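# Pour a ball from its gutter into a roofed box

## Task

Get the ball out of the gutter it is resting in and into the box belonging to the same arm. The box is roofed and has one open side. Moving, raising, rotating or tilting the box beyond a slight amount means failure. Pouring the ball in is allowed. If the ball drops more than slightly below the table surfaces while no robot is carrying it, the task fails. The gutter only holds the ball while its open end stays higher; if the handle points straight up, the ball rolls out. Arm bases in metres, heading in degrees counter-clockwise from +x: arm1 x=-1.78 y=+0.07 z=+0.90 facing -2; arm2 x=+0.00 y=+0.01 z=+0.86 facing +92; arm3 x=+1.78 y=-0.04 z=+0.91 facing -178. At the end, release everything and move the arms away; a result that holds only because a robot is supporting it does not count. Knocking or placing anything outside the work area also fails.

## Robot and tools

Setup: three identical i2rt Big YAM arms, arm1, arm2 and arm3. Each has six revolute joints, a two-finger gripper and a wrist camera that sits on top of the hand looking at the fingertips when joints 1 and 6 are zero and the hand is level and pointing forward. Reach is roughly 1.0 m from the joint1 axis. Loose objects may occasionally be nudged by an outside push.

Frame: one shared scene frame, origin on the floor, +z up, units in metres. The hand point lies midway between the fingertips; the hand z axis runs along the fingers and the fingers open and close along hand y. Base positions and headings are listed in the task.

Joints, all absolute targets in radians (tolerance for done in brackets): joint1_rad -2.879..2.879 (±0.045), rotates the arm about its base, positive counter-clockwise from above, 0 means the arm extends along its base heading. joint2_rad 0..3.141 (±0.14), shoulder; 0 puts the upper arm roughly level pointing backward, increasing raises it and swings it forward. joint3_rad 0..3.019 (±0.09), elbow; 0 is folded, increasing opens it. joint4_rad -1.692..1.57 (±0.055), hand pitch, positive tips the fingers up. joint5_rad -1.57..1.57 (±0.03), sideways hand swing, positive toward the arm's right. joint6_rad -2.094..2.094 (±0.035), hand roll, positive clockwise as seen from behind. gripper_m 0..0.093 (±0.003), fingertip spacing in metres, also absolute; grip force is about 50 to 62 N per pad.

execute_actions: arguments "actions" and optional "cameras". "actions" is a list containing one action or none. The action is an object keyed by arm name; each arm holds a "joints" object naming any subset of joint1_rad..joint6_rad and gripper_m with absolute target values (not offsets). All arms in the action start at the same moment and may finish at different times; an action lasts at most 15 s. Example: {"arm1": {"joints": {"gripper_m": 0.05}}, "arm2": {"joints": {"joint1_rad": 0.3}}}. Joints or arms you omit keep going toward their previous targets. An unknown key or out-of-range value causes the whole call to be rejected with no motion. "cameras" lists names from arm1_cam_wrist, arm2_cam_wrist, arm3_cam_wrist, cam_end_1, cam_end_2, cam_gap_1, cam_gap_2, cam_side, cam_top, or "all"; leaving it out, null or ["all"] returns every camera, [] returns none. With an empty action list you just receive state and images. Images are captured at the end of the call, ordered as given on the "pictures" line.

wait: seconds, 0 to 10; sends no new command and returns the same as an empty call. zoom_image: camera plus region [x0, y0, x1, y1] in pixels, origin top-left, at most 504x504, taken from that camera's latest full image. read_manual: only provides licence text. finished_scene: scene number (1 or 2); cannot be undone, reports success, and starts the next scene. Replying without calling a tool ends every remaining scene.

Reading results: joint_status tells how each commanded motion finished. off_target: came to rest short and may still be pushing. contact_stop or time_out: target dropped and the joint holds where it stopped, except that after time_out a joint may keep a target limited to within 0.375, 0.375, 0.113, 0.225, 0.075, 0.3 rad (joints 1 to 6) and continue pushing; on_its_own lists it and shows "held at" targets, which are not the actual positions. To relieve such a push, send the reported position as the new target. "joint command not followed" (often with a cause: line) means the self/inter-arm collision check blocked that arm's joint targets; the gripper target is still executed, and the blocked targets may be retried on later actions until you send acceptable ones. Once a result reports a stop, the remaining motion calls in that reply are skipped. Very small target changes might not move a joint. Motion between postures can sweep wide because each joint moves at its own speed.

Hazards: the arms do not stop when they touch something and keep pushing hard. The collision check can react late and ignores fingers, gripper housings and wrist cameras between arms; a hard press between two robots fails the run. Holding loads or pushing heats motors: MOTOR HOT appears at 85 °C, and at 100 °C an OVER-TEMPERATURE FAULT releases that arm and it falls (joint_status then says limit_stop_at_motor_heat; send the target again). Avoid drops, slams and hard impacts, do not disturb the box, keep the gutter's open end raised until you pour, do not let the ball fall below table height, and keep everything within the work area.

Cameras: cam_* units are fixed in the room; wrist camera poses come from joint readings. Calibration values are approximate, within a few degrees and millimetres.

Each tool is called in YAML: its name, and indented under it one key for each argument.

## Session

execute_actions:
  actions: []

Scene clock: 0.00 s.
arm1.joint_positions: joint1_rad=+0.076 joint2_rad=+0.459 joint3_rad=+1.691 joint4_rad=-1.487 joint5_rad=+0.052 joint6_rad=-0.333 gripper_m=+0.094
arm1.joint_status: not commanded
arm1.hand: x=-1.7108 y=+0.0676 z=+1.5586 quat_wxyz=(-0.606, +0.133, -0.776, +0.113) (m; scene frame)
arm2.joint_positions: joint1_rad=+0.711 joint2_rad=+0.510 joint3_rad=+1.555 joint4_rad=-1.476 joint5_rad=+0.262 joint6_rad=+0.126 gripper_m=+0.095
arm2.joint_status: not commanded
arm2.hand: x=-0.0657 y=+0.1416 z=+1.4671 quat_wxyz=(-0.290, +0.712, -0.444, -0.460) (m; scene frame)
arm3.joint_positions: joint1_rad=+0.504 joint2_rad=+0.433 joint3_rad=+1.339 joint4_rad=-1.404 joint5_rad=-0.187 joint6_rad=+0.266 gripper_m=+0.095
arm3.joint_status: not commanded
arm3.hand: x=+1.6638 y=-0.1469 z=+1.4407 quat_wxyz=(-0.270, -0.842, -0.164, +0.438) (m; scene frame)
pictures: arm1_cam_wrist, arm2_cam_wrist, arm3_cam_wrist, cam_end_1, cam_end_2, cam_gap_1, cam_gap_2, cam_side, cam_top
camera_calibration (this result's frames):
arm1_cam_wrist: T_world_to_cam=[[0.0685562, -0.939175, 0.336528, -0.341859], [-0.75666, -0.268794, -0.596, -0.340327], [0.650204, -0.213778, -0.729063, 2.38785], [0, 0, 0, 1]] pos_world=[-1.78667, 0.0979263, 1.65311]
arm2_cam_wrist: T_world_to_cam=[[0.895486, 0.444811, 0.0157804, -0.0295416], [0.390864, -0.768933, -0.505932, 0.878904], [-0.21291, 0.459223, -0.862429, 1.31427], [0, 0, 0, 1]] pos_world=[-0.037257, 0.0854156, 1.5786]
arm3_cam_wrist: T_world_to_cam=[[-0.502596, 0.810136, -0.30179, 1.38935], [0.835998, 0.36651, -0.408385, -0.74579], [-0.220238, -0.457548, -0.861478, 1.66386], [0, 0, 0, 1]] pos_world=[1.68821, -0.0909306, 1.5481]
Images, in order (width x height): arm1_cam_wrist 616x616, arm2_cam_wrist 616x616, arm3_cam_wrist 616x616, cam_end_1 504x504, cam_end_2 504x504, cam_gap_1 504x504, cam_gap_2 504x504, cam_side 504x504, cam_top 504x504.

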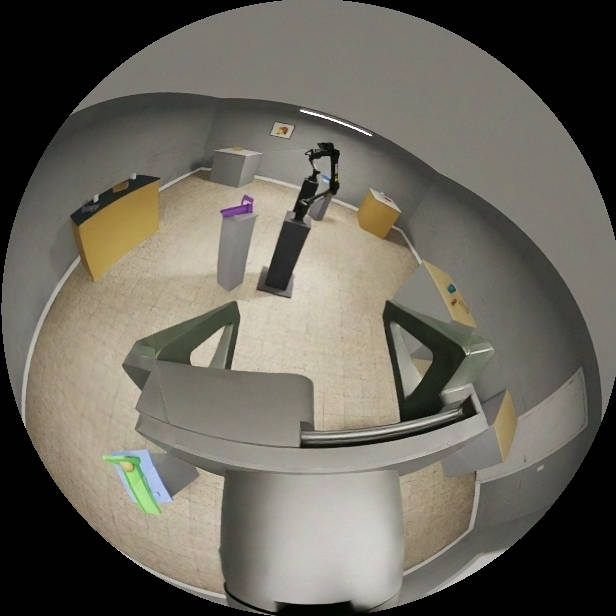

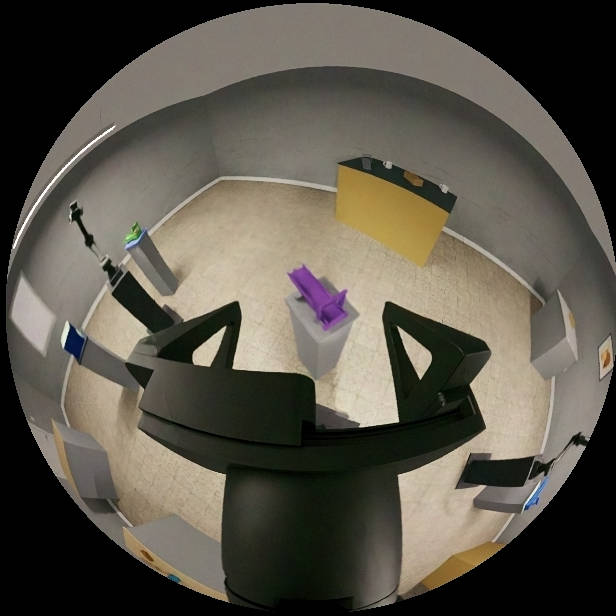

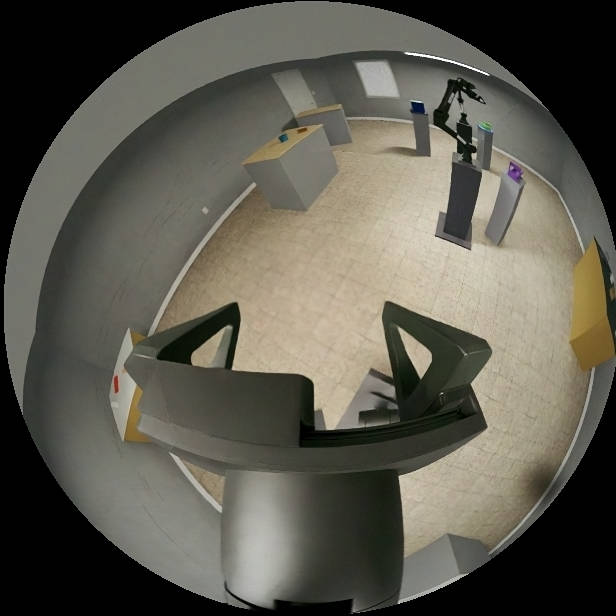

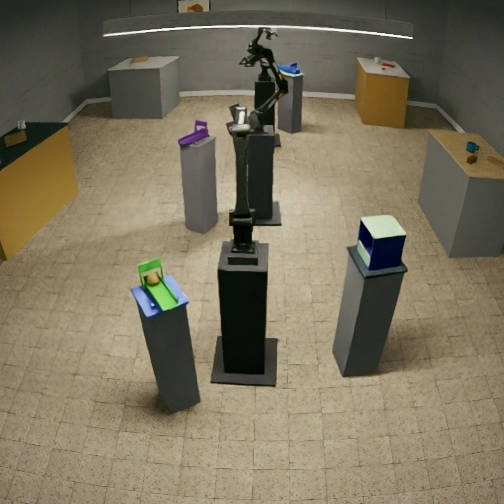

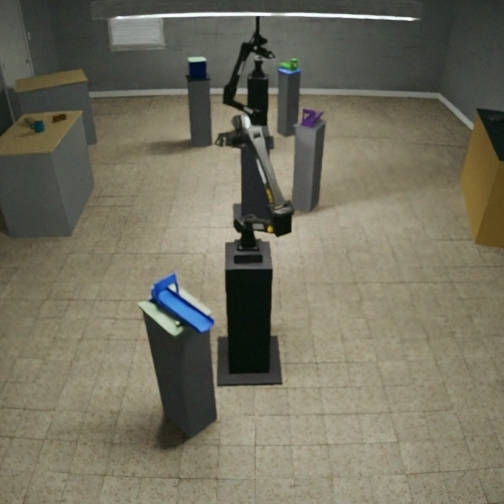

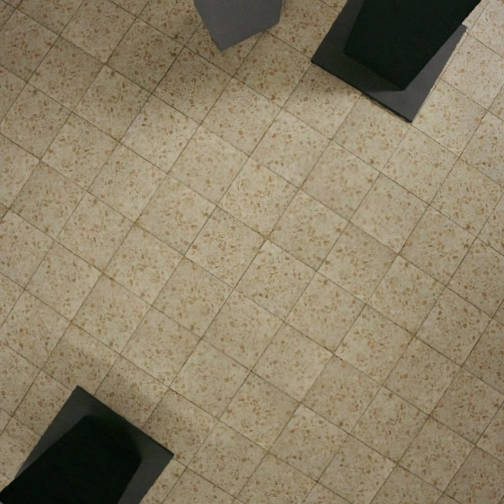

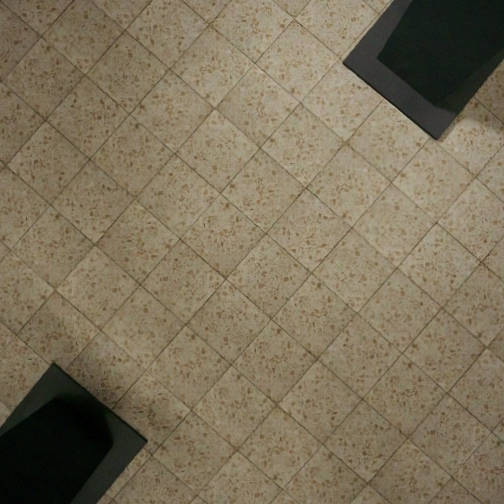

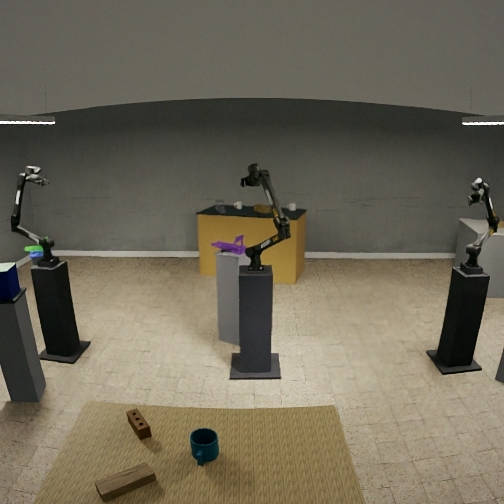

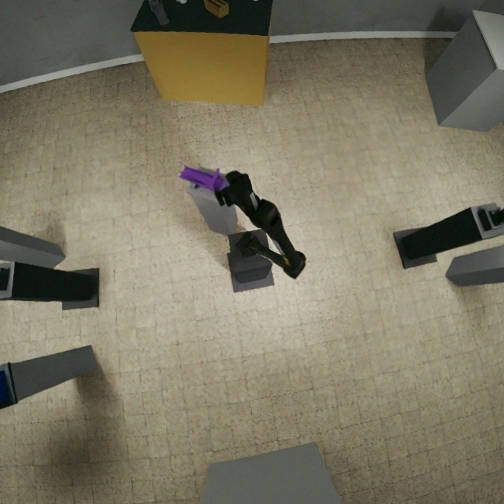

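zoom_image:
  camera: "cam_end_1"
  region: [110, 240, 220, 335]

zoom_image:
  camera: "cam_end_1"
  region: [325, 200, 435, 295]

zoom_image:
  camera: "arm1_cam_wrist"
  region: [80, 430, 220, 540]

Region (110, 240, 220, 335) of cam_end_1's 504x504 image, scaled by 4.582, with more detail than that image has; it fills the top 435 rows of this view, and the rest is white.

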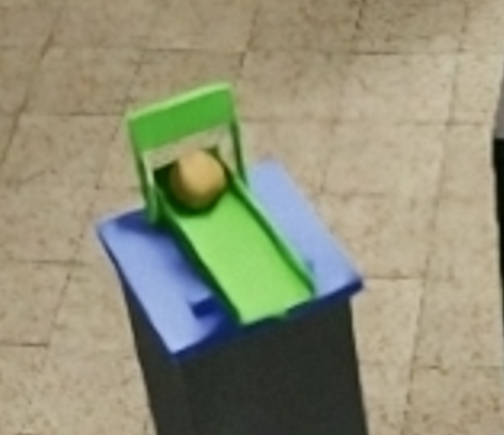

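Region (325, 200, 435, 295) of cam_end_1's 504x504 image, scaled by 4.582, with more detail than that image has; it fills the top 435 rows of this view, and the rest is white.

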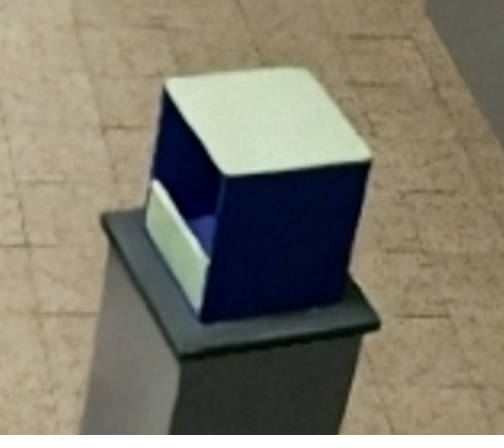

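Region (80, 430, 220, 540) of arm1_cam_wrist's 616x616 image, scaled by 3.600, with more detail than that image has; it fills the top 396 rows of this view, and the rest is white.

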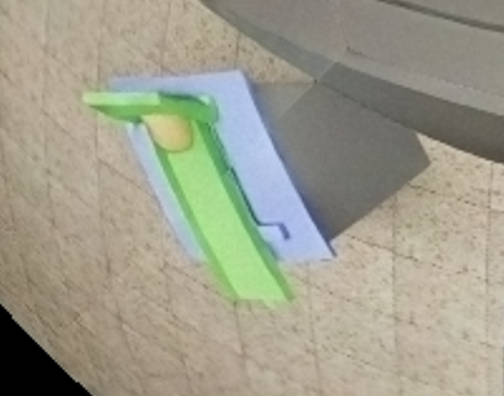

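execute_actions:
  actions:
    - {"arm1": {"joints": {"joint1_rad": 2.04, "joint2_rad": 1.675, "joint3_rad": 1.595, "joint4_rad": -1.485, "joint5_rad": -0.226, "joint6_rad": -0.08, "gripper_m": 0.07}}}
  cameras: ["arm1_cam_wrist", "cam_end_1", "cam_side"]

Scene clock: 37.97 s.
arm1.joint_positions: joint1_rad=+2.042 joint2_rad=+1.678 joint3_rad=+1.596 joint4_rad=-1.484 joint5_rad=-0.226 joint6_rad=-0.089 gripper_m=+0.070
arm1.joint_status: all done
arm1.hand: x=-2.0328 y=+0.5185 z=+1.1209 quat_wxyz=(+0.091, +0.861, -0.497, -0.059) (m; scene frame)
arm2.joint_positions: joint1_rad=+0.711 joint2_rad=+0.510 joint3_rad=+1.555 joint4_rad=-1.476 joint5_rad=+0.262 joint6_rad=+0.126 gripper_m=+0.095
arm2.joint_status: not commanded
arm2.hand: x=-0.0657 y=+0.1416 z=+1.4671 quat_wxyz=(-0.290, +0.712, -0.444, -0.460) (m; scene frame)
arm3.joint_positions: joint1_rad=+0.504 joint2_rad=+0.433 joint3_rad=+1.339 joint4_rad=-1.404 joint5_rad=-0.187 joint6_rad=+0.266 gripper_m=+0.095
arm3.joint_status: not commanded
arm3.hand: x=+1.6638 y=-0.1469 z=+1.4407 quat_wxyz=(-0.270, -0.842, -0.164, +0.438) (m; scene frame)
pictures: arm1_cam_wrist, cam_end_1, cam_side
camera_calibration (this result's frames):
arm1_cam_wrist: T_world_to_cam=[[0.845821, 0.488177, -0.215105, 1.70931], [0.515641, -0.644785, 0.56424, 0.757111], [0.136752, -0.588163, -0.797097, 1.60111], [0, 0, 0, 1]] pos_world=[-2.05512, 0.59544, 1.21672]
Images, in order (width x height): arm1_cam_wrist 616x616, cam_end_1 504x504, cam_side 504x504.

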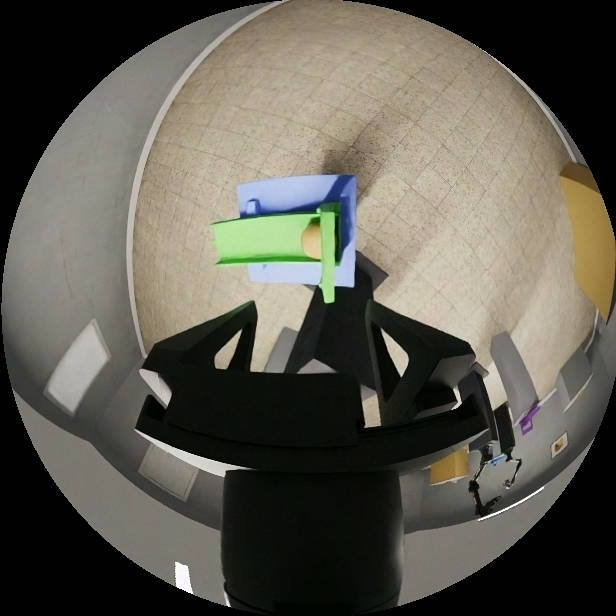

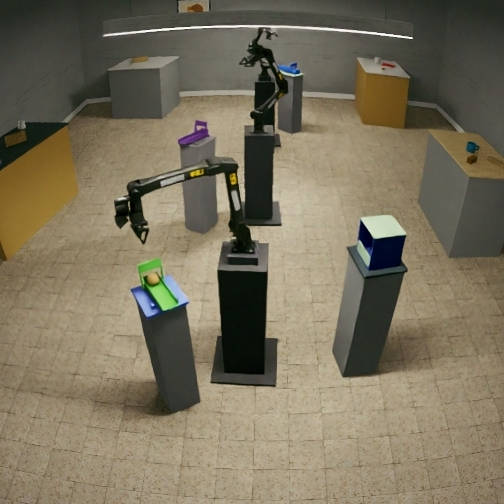

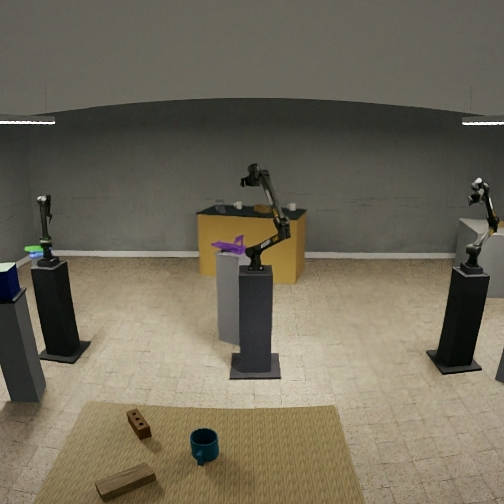

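zoom_image:
  camera: "arm1_cam_wrist"
  region: [200, 160, 400, 320]

Region (200, 160, 400, 320) of arm1_cam_wrist's 616x616 image, scaled by 2.520, with more detail than that image has; it fills the top 403 rows of this view, and the rest is white.

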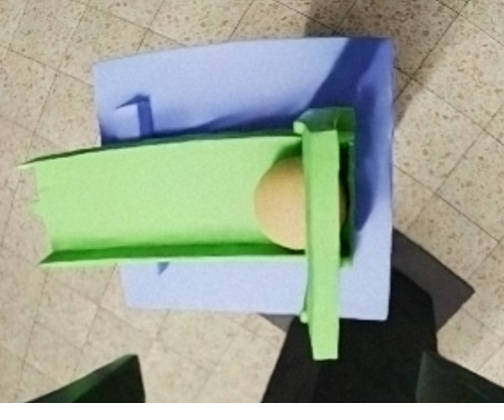

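execute_actions:
  actions:
    - {"arm1": {"joints": {"joint1_rad": 2.062, "joint2_rad": 1.77, "joint3_rad": 1.345, "joint4_rad": -1.155, "joint5_rad": -0.268, "joint6_rad": -0.115, "gripper_m": 0.07}}}
  cameras: ["arm1_cam_wrist", "cam_end_1"]

Scene clock: 58.60 s.
arm1.joint_positions: joint1_rad=+2.049 joint2_rad=+1.774 joint3_rad=+1.344 joint4_rad=-1.170 joint5_rad=-0.265 joint6_rad=-0.106 gripper_m=+0.070
arm1.joint_status: all done
arm1.hand: x=-2.0373 y=+0.5066 z=+0.9824 quat_wxyz=(+0.116, +0.863, -0.488, -0.057) (m; scene frame)
arm2.joint_positions: joint1_rad=+0.711 joint2_rad=+0.510 joint3_rad=+1.555 joint4_rad=-1.476 joint5_rad=+0.262 joint6_rad=+0.126 gripper_m=+0.095
arm2.joint_status: not commanded
arm2.hand: x=-0.0657 y=+0.1416 z=+1.4671 quat_wxyz=(-0.290, +0.712, -0.444, -0.460) (m; scene frame)
arm3.joint_positions: joint1_rad=+0.504 joint2_rad=+0.433 joint3_rad=+1.339 joint4_rad=-1.404 joint5_rad=-0.187 joint6_rad=+0.266 gripper_m=+0.095
arm3.joint_status: not commanded
arm3.hand: x=+1.6638 y=-0.1469 z=+1.4407 quat_wxyz=(-0.270, -0.842, -0.164, +0.438) (m; scene frame)
pictures: arm1_cam_wrist, cam_end_1
camera_calibration (this result's frames):
arm1_cam_wrist: T_world_to_cam=[[0.829468, 0.496455, -0.25596, 1.69167], [0.542639, -0.607629, 0.57994, 0.850683], [0.132386, -0.619936, -0.773404, 1.46827], [0, 0, 0, 1]] pos_world=[-2.05918, 0.587293, 1.07522]
Images, in order (width x height): arm1_cam_wrist 616x616, cam_end_1 504x504.

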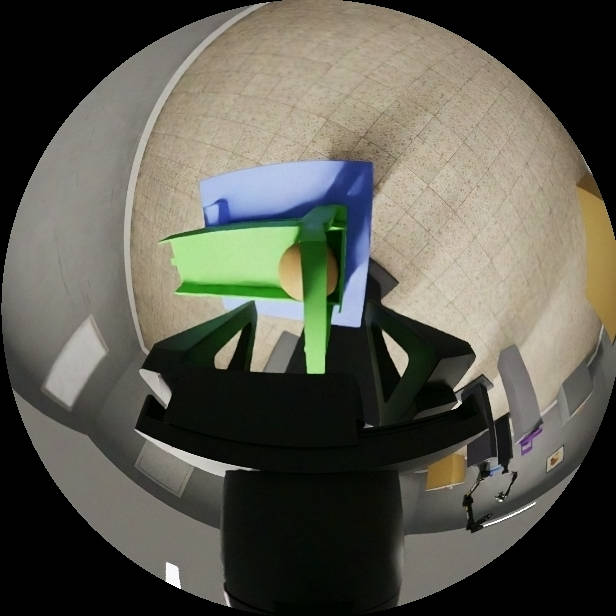

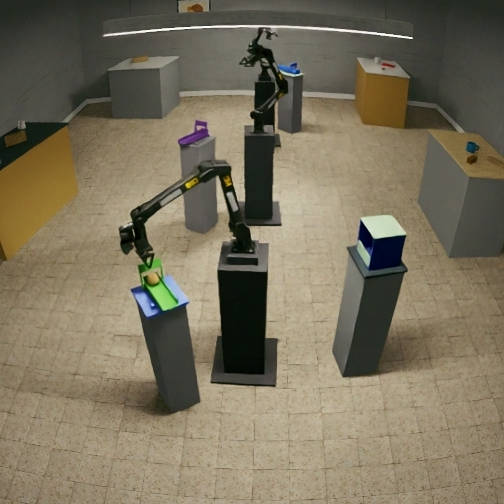

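execute_actions:
  actions: []

Scene clock: 69.60 s.
arm1.joint_positions: joint1_rad=+2.049 joint2_rad=+1.774 joint3_rad=+1.344 joint4_rad=-1.170 joint5_rad=-0.265 joint6_rad=-0.106 gripper_m=+0.070
arm1.joint_status: all done
arm1.hand: x=-2.0373 y=+0.5066 z=+0.9824 quat_wxyz=(+0.116, +0.863, -0.488, -0.057) (m; scene frame)
arm2.joint_positions: joint1_rad=+0.711 joint2_rad=+0.510 joint3_rad=+1.555 joint4_rad=-1.476 joint5_rad=+0.262 joint6_rad=+0.126 gripper_m=+0.095
arm2.joint_status: not commanded
arm2.hand: x=-0.0657 y=+0.1416 z=+1.4671 quat_wxyz=(-0.290, +0.712, -0.444, -0.460) (m; scene frame)
arm3.joint_positions: joint1_rad=+0.504 joint2_rad=+0.433 joint3_rad=+1.339 joint4_rad=-1.404 joint5_rad=-0.187 joint6_rad=+0.266 gripper_m=+0.095
arm3.joint_status: not commanded
arm3.hand: x=+1.6638 y=-0.1469 z=+1.4407 quat_wxyz=(-0.270, -0.842, -0.164, +0.438) (m; scene frame)
pictures: arm1_cam_wrist, arm2_cam_wrist, arm3_cam_wrist, cam_end_1, cam_end_2, cam_gap_1, cam_gap_2, cam_side, cam_top
camera_calibration (this result's frames):
arm1_cam_wrist: T_world_to_cam=[[0.829468, 0.496455, -0.25596, 1.69167], [0.542639, -0.607629, 0.57994, 0.850683], [0.132386, -0.619936, -0.773404, 1.46827], [0, 0, 0, 1]] pos_world=[-2.05918, 0.587293, 1.07522]
arm2_cam_wrist: T_world_to_cam=[[0.895486, 0.444811, 0.0157804, -0.0295416], [0.390864, -0.768933, -0.505932, 0.878904], [-0.21291, 0.459223, -0.862429, 1.31427], [0, 0, 0, 1]] pos_world=[-0.037257, 0.0854156, 1.5786]
arm3_cam_wrist: T_world_to_cam=[[-0.502596, 0.810136, -0.30179, 1.38935], [0.835998, 0.36651, -0.408385, -0.74579], [-0.220238, -0.457548, -0.861478, 1.66386], [0, 0, 0, 1]] pos_world=[1.68821, -0.0909306, 1.5481]
Images, in order (width x height): arm1_cam_wrist 616x616, arm2_cam_wrist 616x616, arm3_cam_wrist 616x616, cam_end_1 504x504, cam_end_2 504x504, cam_gap_1 504x504, cam_gap_2 504x504, cam_side 504x504, cam_top 504x504.

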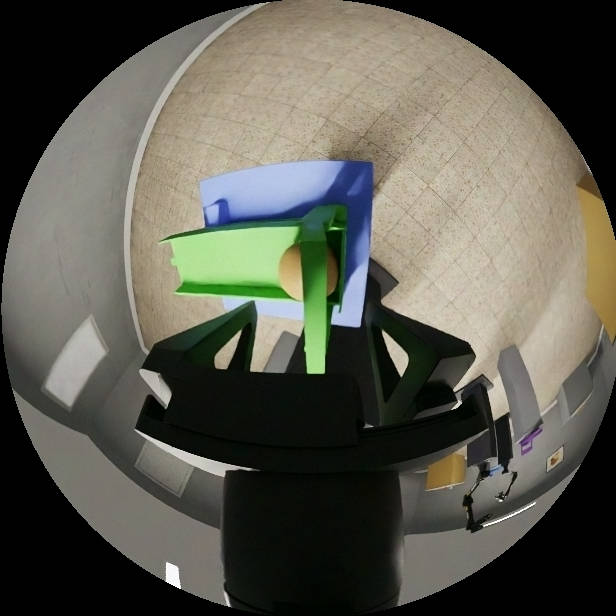

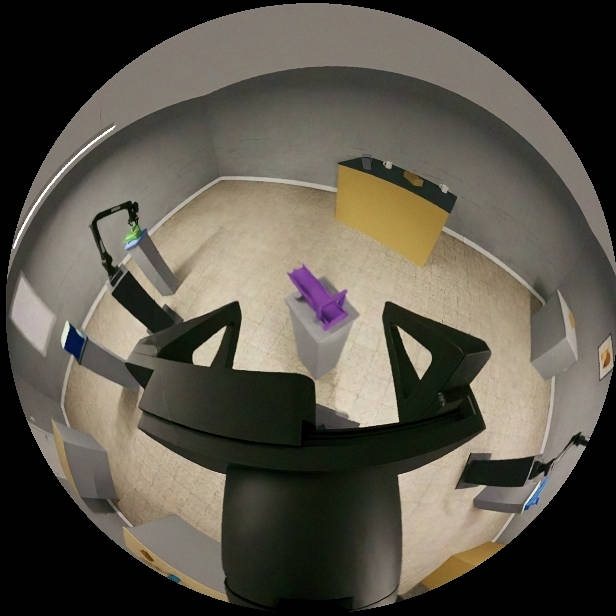

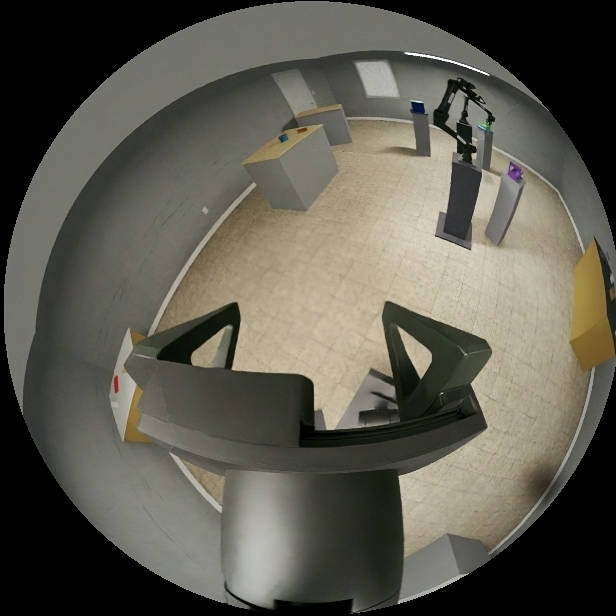

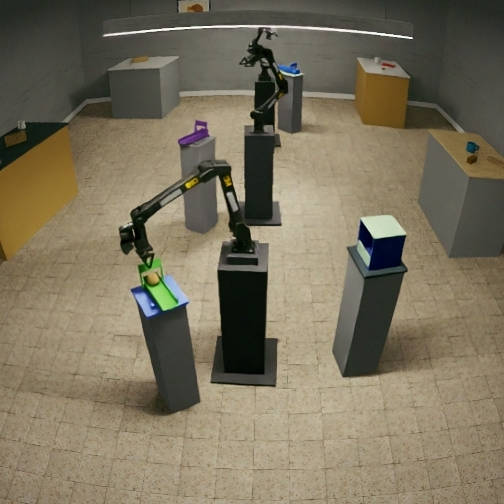

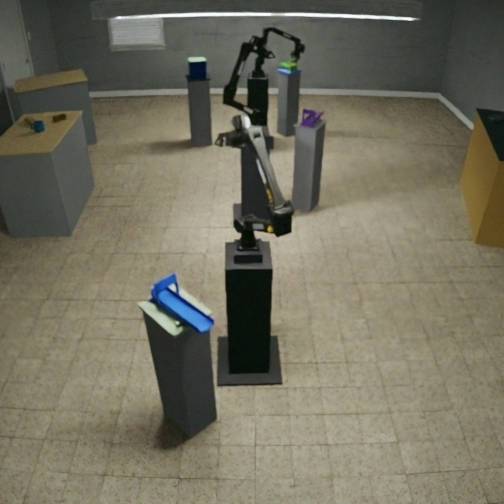

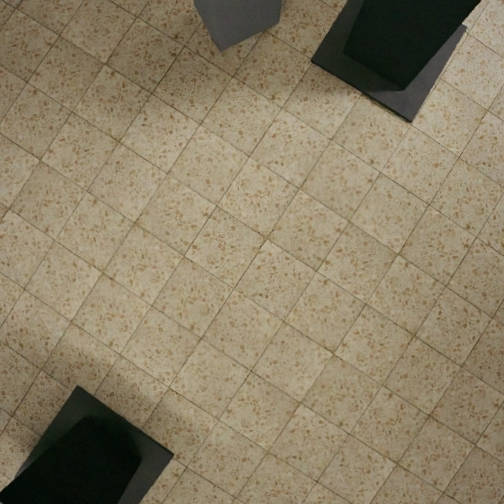

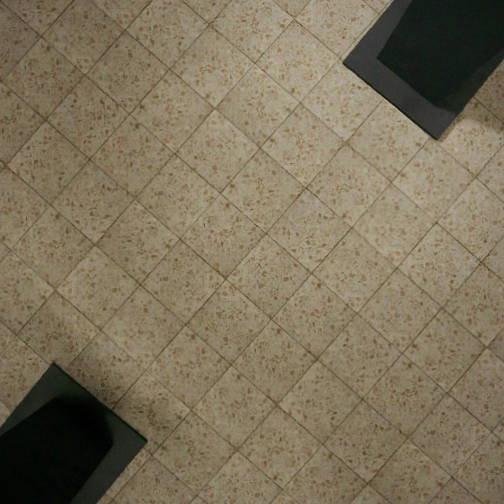

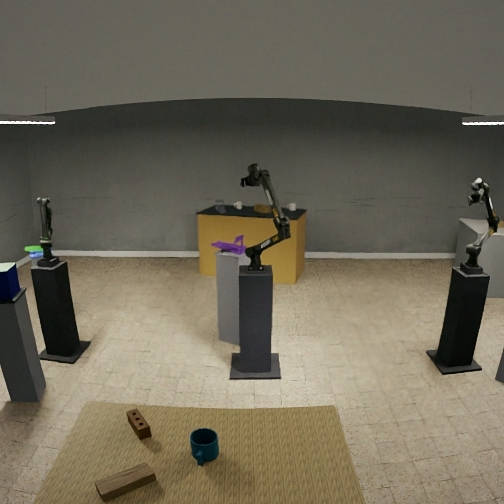

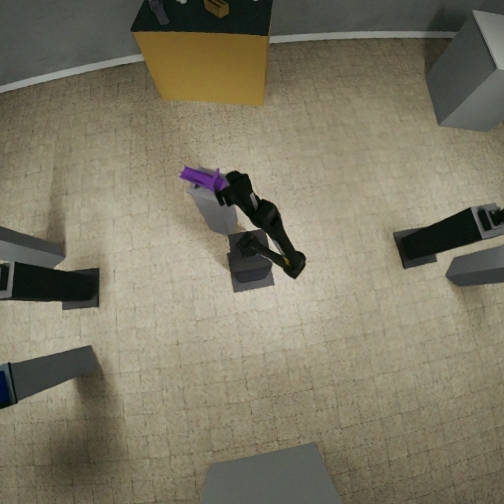

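zoom_image:
  camera: "cam_end_1"
  region: [100, 210, 220, 330]

Region (100, 210, 220, 330) of cam_end_1's 504x504 image, scaled by 4.200, with more detail than that image has.

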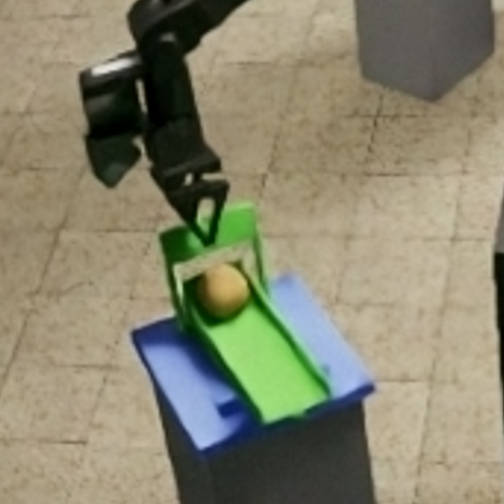

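execute_actions:
  actions:
    - {"arm1": {"joints": {"joint1_rad": 2.063, "joint3_rad": 1.275, "joint4_rad": -1.095}}}
  cameras: ["arm1_cam_wrist", "cam_end_1"]

Scene clock: 89.37 s.
arm1.joint_positions: joint1_rad=+2.049 joint2_rad=+1.769 joint3_rad=+1.285 joint4_rad=-1.110 joint5_rad=-0.265 joint6_rad=-0.106 gripper_m=+0.070
arm1.joint_status: all done
arm1.hand: x=-2.0331 y=+0.4982 z=+0.9649 quat_wxyz=(+0.114, +0.864, -0.487, -0.060) (m; scene frame)
arm2.joint_positions: joint1_rad=+0.711 joint2_rad=+0.510 joint3_rad=+1.555 joint4_rad=-1.476 joint5_rad=+0.262 joint6_rad=+0.126 gripper_m=+0.095
arm2.joint_status: not commanded
arm2.hand: x=-0.0657 y=+0.1416 z=+1.4671 quat_wxyz=(-0.290, +0.712, -0.444, -0.460) (m; scene frame)
arm3.joint_positions: joint1_rad=+0.504 joint2_rad=+0.433 joint3_rad=+1.339 joint4_rad=-1.404 joint5_rad=-0.187 joint6_rad=+0.266 gripper_m=+0.095
arm3.joint_status: not commanded
arm3.hand: x=+1.6638 y=-0.1469 z=+1.4407 quat_wxyz=(-0.270, -0.842, -0.164, +0.438) (m; scene frame)
pictures: arm1_cam_wrist, cam_end_1
camera_calibration (this result's frames):
arm1_cam_wrist: T_world_to_cam=[[0.828535, 0.498323, -0.255349, 1.68451], [0.544529, -0.610831, 0.574782, 0.86386], [0.130452, -0.615272, -0.777446, 1.44656], [0, 0, 0, 1]] pos_world=[-2.05478, 0.578266, 1.05823]
Images, in order (width x height): arm1_cam_wrist 616x616, cam_end_1 504x504.

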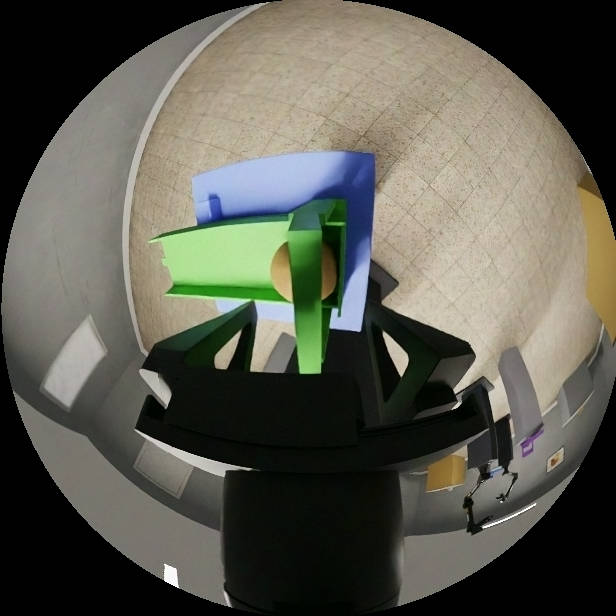

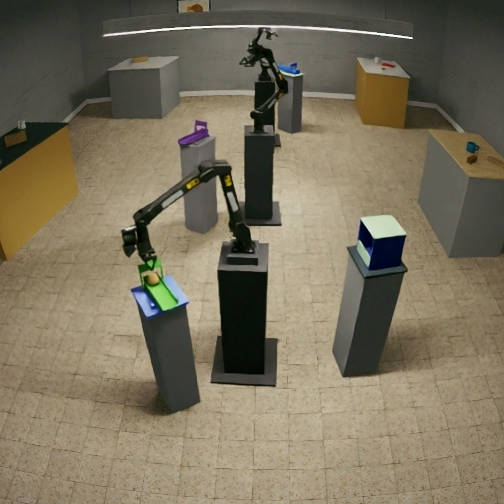

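execute_actions:
  actions:
    - {"arm1": {"joints": {"gripper_m": 0.0}}}
  cameras: ["arm1_cam_wrist", "cam_end_1"]

Scene clock: 92.87 s.
arm1.joint_positions: joint1_rad=+2.049 joint2_rad=+1.769 joint3_rad=+1.285 joint4_rad=-1.109 joint5_rad=-0.267 joint6_rad=-0.108 gripper_m=+0.011
arm1.joint_status: gripper_m off_target (ended at +0.011, target +0.000)
arm1.hand: x=-2.0337 y=+0.4982 z=+0.9650 quat_wxyz=(+0.115, +0.864, -0.486, -0.061) (m; scene frame)
arm2.joint_positions: joint1_rad=+0.711 joint2_rad=+0.510 joint3_rad=+1.555 joint4_rad=-1.476 joint5_rad=+0.262 joint6_rad=+0.126 gripper_m=+0.095
arm2.joint_status: not commanded
arm2.hand: x=-0.0657 y=+0.1416 z=+1.4671 quat_wxyz=(-0.290, +0.712, -0.444, -0.460) (m; scene frame)
arm3.joint_positions: joint1_rad=+0.504 joint2_rad=+0.433 joint3_rad=+1.339 joint4_rad=-1.404 joint5_rad=-0.187 joint6_rad=+0.266 gripper_m=+0.095
arm3.joint_status: not commanded
arm3.hand: x=+1.6638 y=-0.1469 z=+1.4407 quat_wxyz=(-0.270, -0.842, -0.164, +0.438) (m; scene frame)
pictures: arm1_cam_wrist, cam_end_1
camera_calibration (this result's frames):
arm1_cam_wrist: T_world_to_cam=[[0.826619, 0.500604, -0.257093, 1.68164], [0.547531, -0.609852, 0.572966, 0.87151], [0.130041, -0.614391, -0.778212, 1.44616], [0, 0, 0, 1]] pos_world=[-2.05532, 0.578164, 1.05841]
Images, in order (width x height): arm1_cam_wrist 616x616, cam_end_1 504x504.

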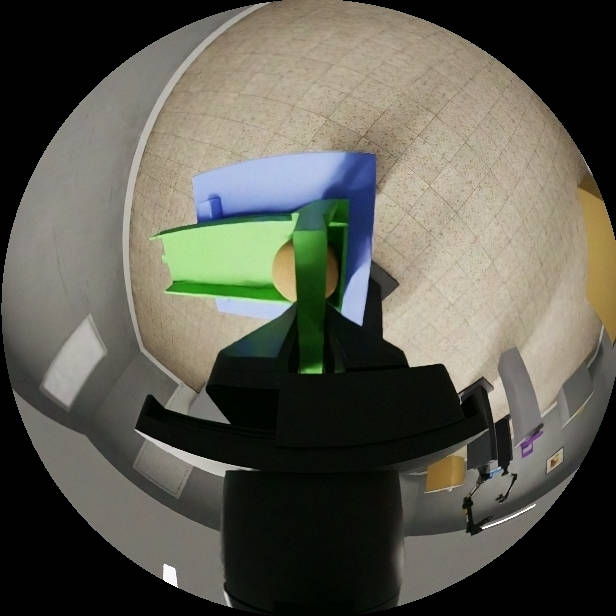

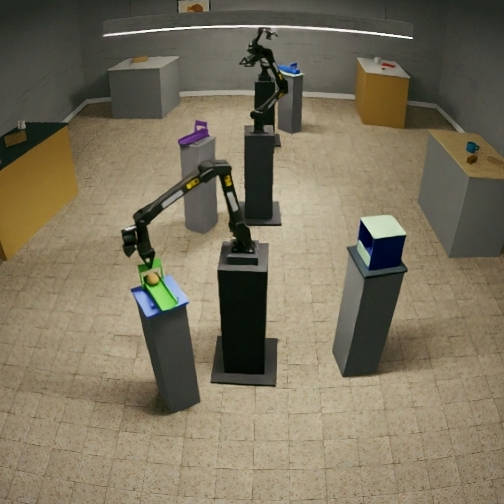

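execute_actions:
  actions:
    - {"arm1": {"joints": {"joint3_rad": 1.47, "joint4_rad": -1.27, "joint5_rad": -0.55, "joint6_rad": 0.0}}}
  cameras: ["arm1_cam_wrist", "cam_end_1"]

zoom_image:
  camera: "cam_end_1"
  region: [330, 200, 430, 300]

Scene clock: 107.63 s.
arm1.joint_positions: joint1_rad=+2.050 joint2_rad=+1.771 joint3_rad=+1.424 joint4_rad=-1.255 joint5_rad=-0.540 joint6_rad=-0.010 gripper_m=+0.011
arm1.joint_status: all done
arm1.hand: x=-2.0824 y=+0.4982 z=+1.0303 quat_wxyz=(+0.233, +0.815, -0.516, -0.124) (m; scene frame)
arm2.joint_positions: joint1_rad=+0.711 joint2_rad=+0.510 joint3_rad=+1.555 joint4_rad=-1.476 joint5_rad=+0.262 joint6_rad=+0.126 gripper_m=+0.095
arm2.joint_status: not commanded
arm2.hand: x=-0.0657 y=+0.1416 z=+1.4671 quat_wxyz=(-0.290, +0.712, -0.444, -0.460) (m; scene frame)
arm3.joint_positions: joint1_rad=+0.504 joint2_rad=+0.433 joint3_rad=+1.339 joint4_rad=-1.404 joint5_rad=-0.187 joint6_rad=+0.266 gripper_m=+0.095
arm3.joint_status: not commanded
arm3.hand: x=+1.6638 y=-0.1469 z=+1.4407 quat_wxyz=(-0.270, -0.842, -0.164, +0.438) (m; scene frame)
pictures: arm1_cam_wrist, cam_end_1
camera_calibration (this result's frames):
arm1_cam_wrist: T_world_to_cam=[[0.784383, 0.357798, -0.506679, 1.97906], [0.611888, -0.580229, 0.53752, 1.01657], [-0.101666, -0.731652, -0.674054, 0.971993], [0, 0, 0, 1]] pos_world=[-2.07556, 0.5929, 1.1115]
Images, in order (width x height): arm1_cam_wrist 616x616, cam_end_1 504x504.

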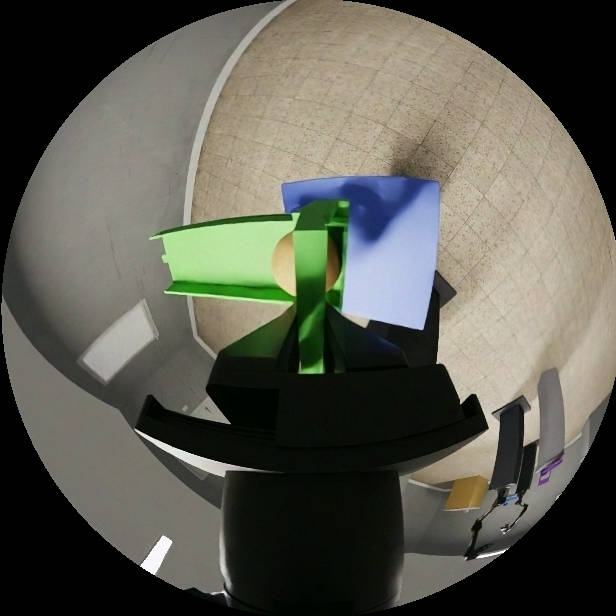

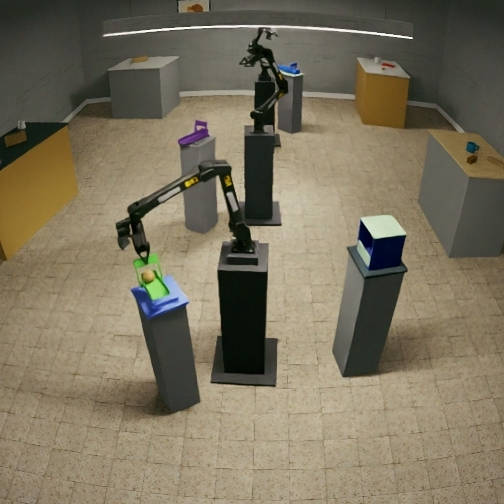

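Region (330, 200, 430, 300) of cam_end_1's 504x504 image, scaled by 5.040, with more detail than that image has.

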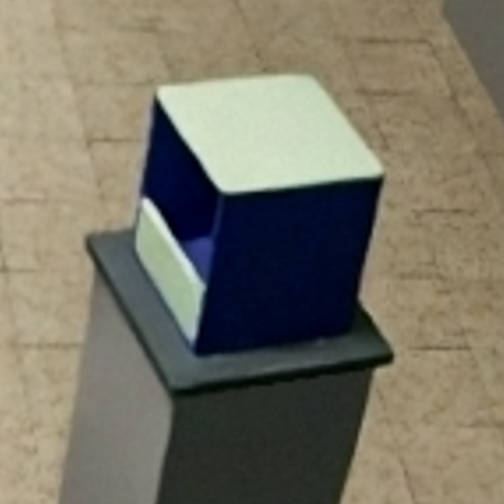

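execute_actions:
  actions:
    - {"arm1": {"joints": {"joint1_rad": 0.7, "joint2_rad": 1.29, "joint6_rad": 0.785}}}
  cameras: ["arm1_cam_wrist", "cam_end_1"]

Scene clock: 115.30 s.
arm1.joint_positions: joint1_rad=+0.697 joint2_rad=+1.301 joint3_rad=+1.431 joint4_rad=-1.259 joint5_rad=-0.544 joint6_rad=+0.775 gripper_m=+0.011
arm1.joint_status: all done
arm1.hand: x=-1.4759 y=+0.4236 z=+1.2647 quat_wxyz=(+0.007, +0.007, -0.943, -0.332) (m; scene frame)
arm2.joint_positions: joint1_rad=+0.711 joint2_rad=+0.510 joint3_rad=+1.555 joint4_rad=-1.476 joint5_rad=+0.262 joint6_rad=+0.126 gripper_m=+0.095
arm2.joint_status: not commanded
arm2.hand: x=-0.0657 y=+0.1416 z=+1.4671 quat_wxyz=(-0.290, +0.712, -0.444, -0.460) (m; scene frame)
arm3.joint_positions: joint1_rad=+0.504 joint2_rad=+0.433 joint3_rad=+1.339 joint4_rad=-1.404 joint5_rad=-0.187 joint6_rad=+0.266 gripper_m=+0.095
arm3.joint_status: not commanded
arm3.hand: x=+1.6638 y=-0.1469 z=+1.4407 quat_wxyz=(-0.270, -0.842, -0.164, +0.438) (m; scene frame)
pictures: arm1_cam_wrist, cam_end_1
camera_calibration (this result's frames):
arm1_cam_wrist: T_world_to_cam=[[0.00779293, -0.779192, -0.626736, 1.13605], [-0.797977, -0.382564, 0.465701, -1.59754], [-0.602637, 0.496492, -0.624759, -0.184958], [0, 0, 0, 1]] pos_world=[-1.39511, 0.365876, 1.34043]
Images, in order (width x height): arm1_cam_wrist 616x616, cam_end_1 504x504.

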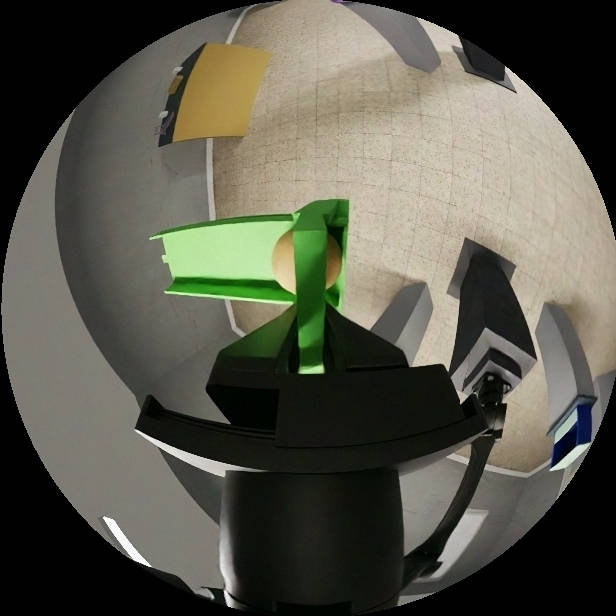

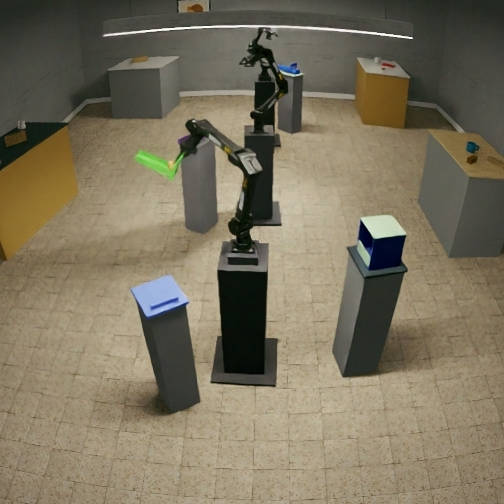

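zoom_image:
  camera: "arm1_cam_wrist"
  region: [130, 170, 370, 330]

Region (130, 170, 370, 330) of arm1_cam_wrist's 616x616 image, scaled by 2.100, with more detail than that image has.

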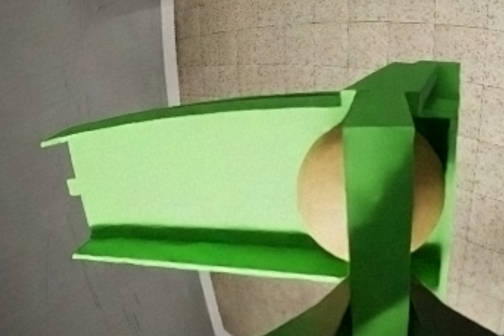

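execute_actions:
  actions:
    - {"arm1": {"joints": {"joint1_rad": -0.9, "joint2_rad": 0.71, "joint3_rad": 0.70, "joint4_rad": -1.085}}}
  cameras: ["arm1_cam_wrist", "cam_end_1"]

Scene clock: 164.23 s.
arm1.joint_positions: joint1_rad=-0.892 joint2_rad=+0.719 joint3_rad=+0.695 joint4_rad=-1.105 joint5_rad=-0.542 joint6_rad=+0.777 gripper_m=+0.011
arm1.joint_status: all done
arm1.hand: x=-1.5576 y=-0.0831 z=+1.1262 quat_wxyz=(-0.237, -0.667, -0.662, -0.246) (m; scene frame)
arm2.joint_positions: joint1_rad=+0.711 joint2_rad=+0.510 joint3_rad=+1.555 joint4_rad=-1.476 joint5_rad=+0.262 joint6_rad=+0.126 gripper_m=+0.095
arm2.joint_status: not commanded
arm2.hand: x=-0.0657 y=+0.1416 z=+1.4671 quat_wxyz=(-0.290, +0.712, -0.444, -0.460) (m; scene frame)
arm3.joint_positions: joint1_rad=+0.504 joint2_rad=+0.433 joint3_rad=+1.339 joint4_rad=-1.404 joint5_rad=-0.187 joint6_rad=+0.266 gripper_m=+0.095
arm3.joint_status: not commanded
arm3.hand: x=+1.6638 y=-0.1469 z=+1.4407 quat_wxyz=(-0.270, -0.842, -0.164, +0.438) (m; scene frame)
pictures: arm1_cam_wrist, cam_end_1
camera_calibration (this result's frames):
arm1_cam_wrist: T_world_to_cam=[[-0.766833, 0.0112134, -0.641749, -0.468862], [-0.375574, 0.802965, 0.462808, -1.03238], [0.520491, 0.595921, -0.611528, 1.67367], [0, 0, 0, 1]] pos_world=[-1.61841, -0.163154, 1.2004]
Images, in order (width x height): arm1_cam_wrist 616x616, cam_end_1 504x504.

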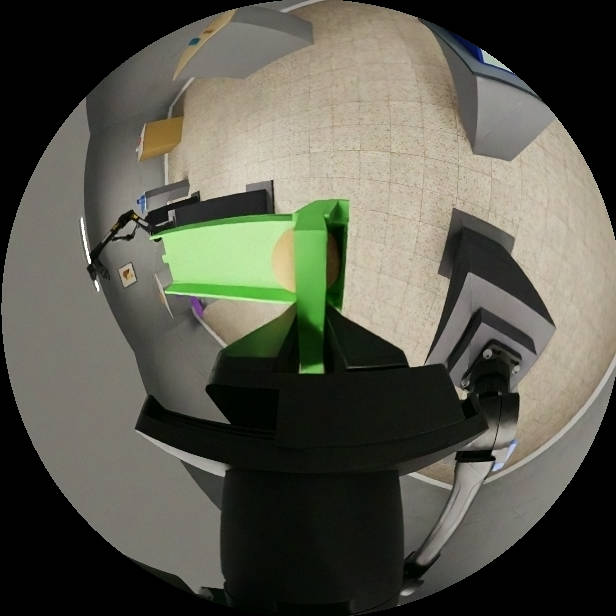

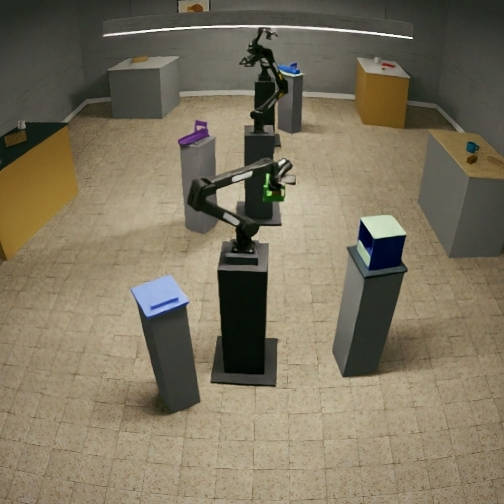

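execute_actions:
  actions:
    - {"arm1": {"joints": {"joint1_rad": -1.63, "joint5_rad": 0.0, "joint6_rad": 1.58}}}
  cameras: ["arm1_cam_wrist", "cam_end_1", "cam_top"]

Scene clock: 168.57 s.
arm1.joint_positions: joint1_rad=-1.622 joint2_rad=+0.719 joint3_rad=+0.695 joint4_rad=-1.105 joint5_rad=-0.001 joint6_rad=+1.570 gripper_m=+0.011
arm1.joint_status: all done
arm1.hand: x=-1.8061 y=-0.1971 z=+1.1017 quat_wxyz=(-0.222, -0.974, +0.043, +0.003) (m; scene frame)
arm2.joint_positions: joint1_rad=+0.711 joint2_rad=+0.510 joint3_rad=+1.555 joint4_rad=-1.476 joint5_rad=+0.262 joint6_rad=+0.126 gripper_m=+0.095
arm2.joint_status: not commanded
arm2.hand: x=-0.0657 y=+0.1416 z=+1.4671 quat_wxyz=(-0.290, +0.712, -0.444, -0.460) (m; scene frame)
arm3.joint_positions: joint1_rad=+0.504 joint2_rad=+0.433 joint3_rad=+1.339 joint4_rad=-1.404 joint5_rad=-0.187 joint6_rad=+0.266 gripper_m=+0.095
arm3.joint_status: not commanded
arm3.hand: x=+1.6638 y=-0.1469 z=+1.4407 quat_wxyz=(-0.270, -0.842, -0.164, +0.438) (m; scene frame)
pictures: arm1_cam_wrist, cam_end_1, cam_top
camera_calibration (this result's frames):
arm1_cam_wrist: T_world_to_cam=[[0.0840304, 0.897598, -0.432731, 0.807327], [0.820477, 0.184111, 0.541221, 0.928997], [0.56547, -0.400525, -0.720988, 1.8613], [0, 0, 0, 1]] pos_world=[-1.88257, -0.150197, 1.18854]
Images, in order (width x height): arm1_cam_wrist 616x616, cam_end_1 504x504, cam_top 504x504.

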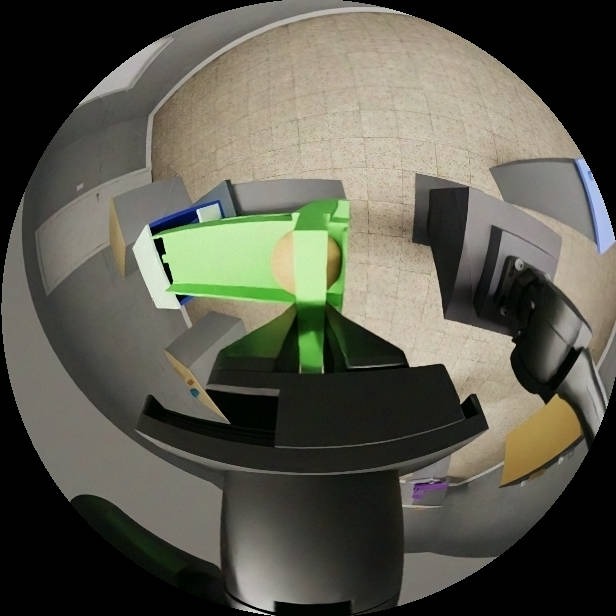

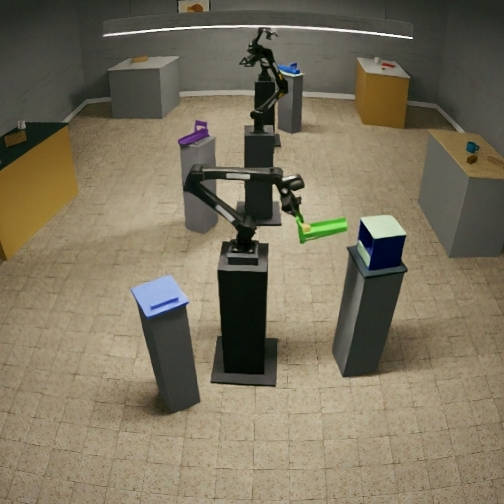

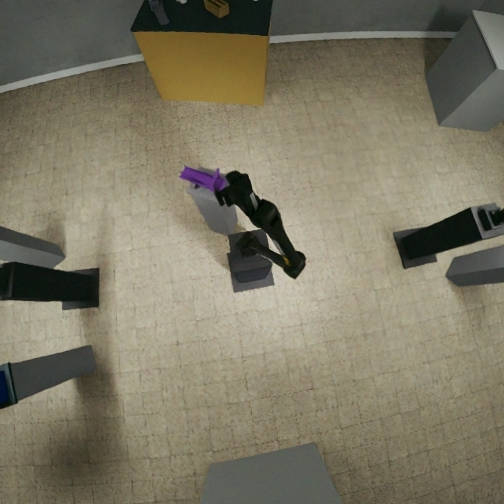

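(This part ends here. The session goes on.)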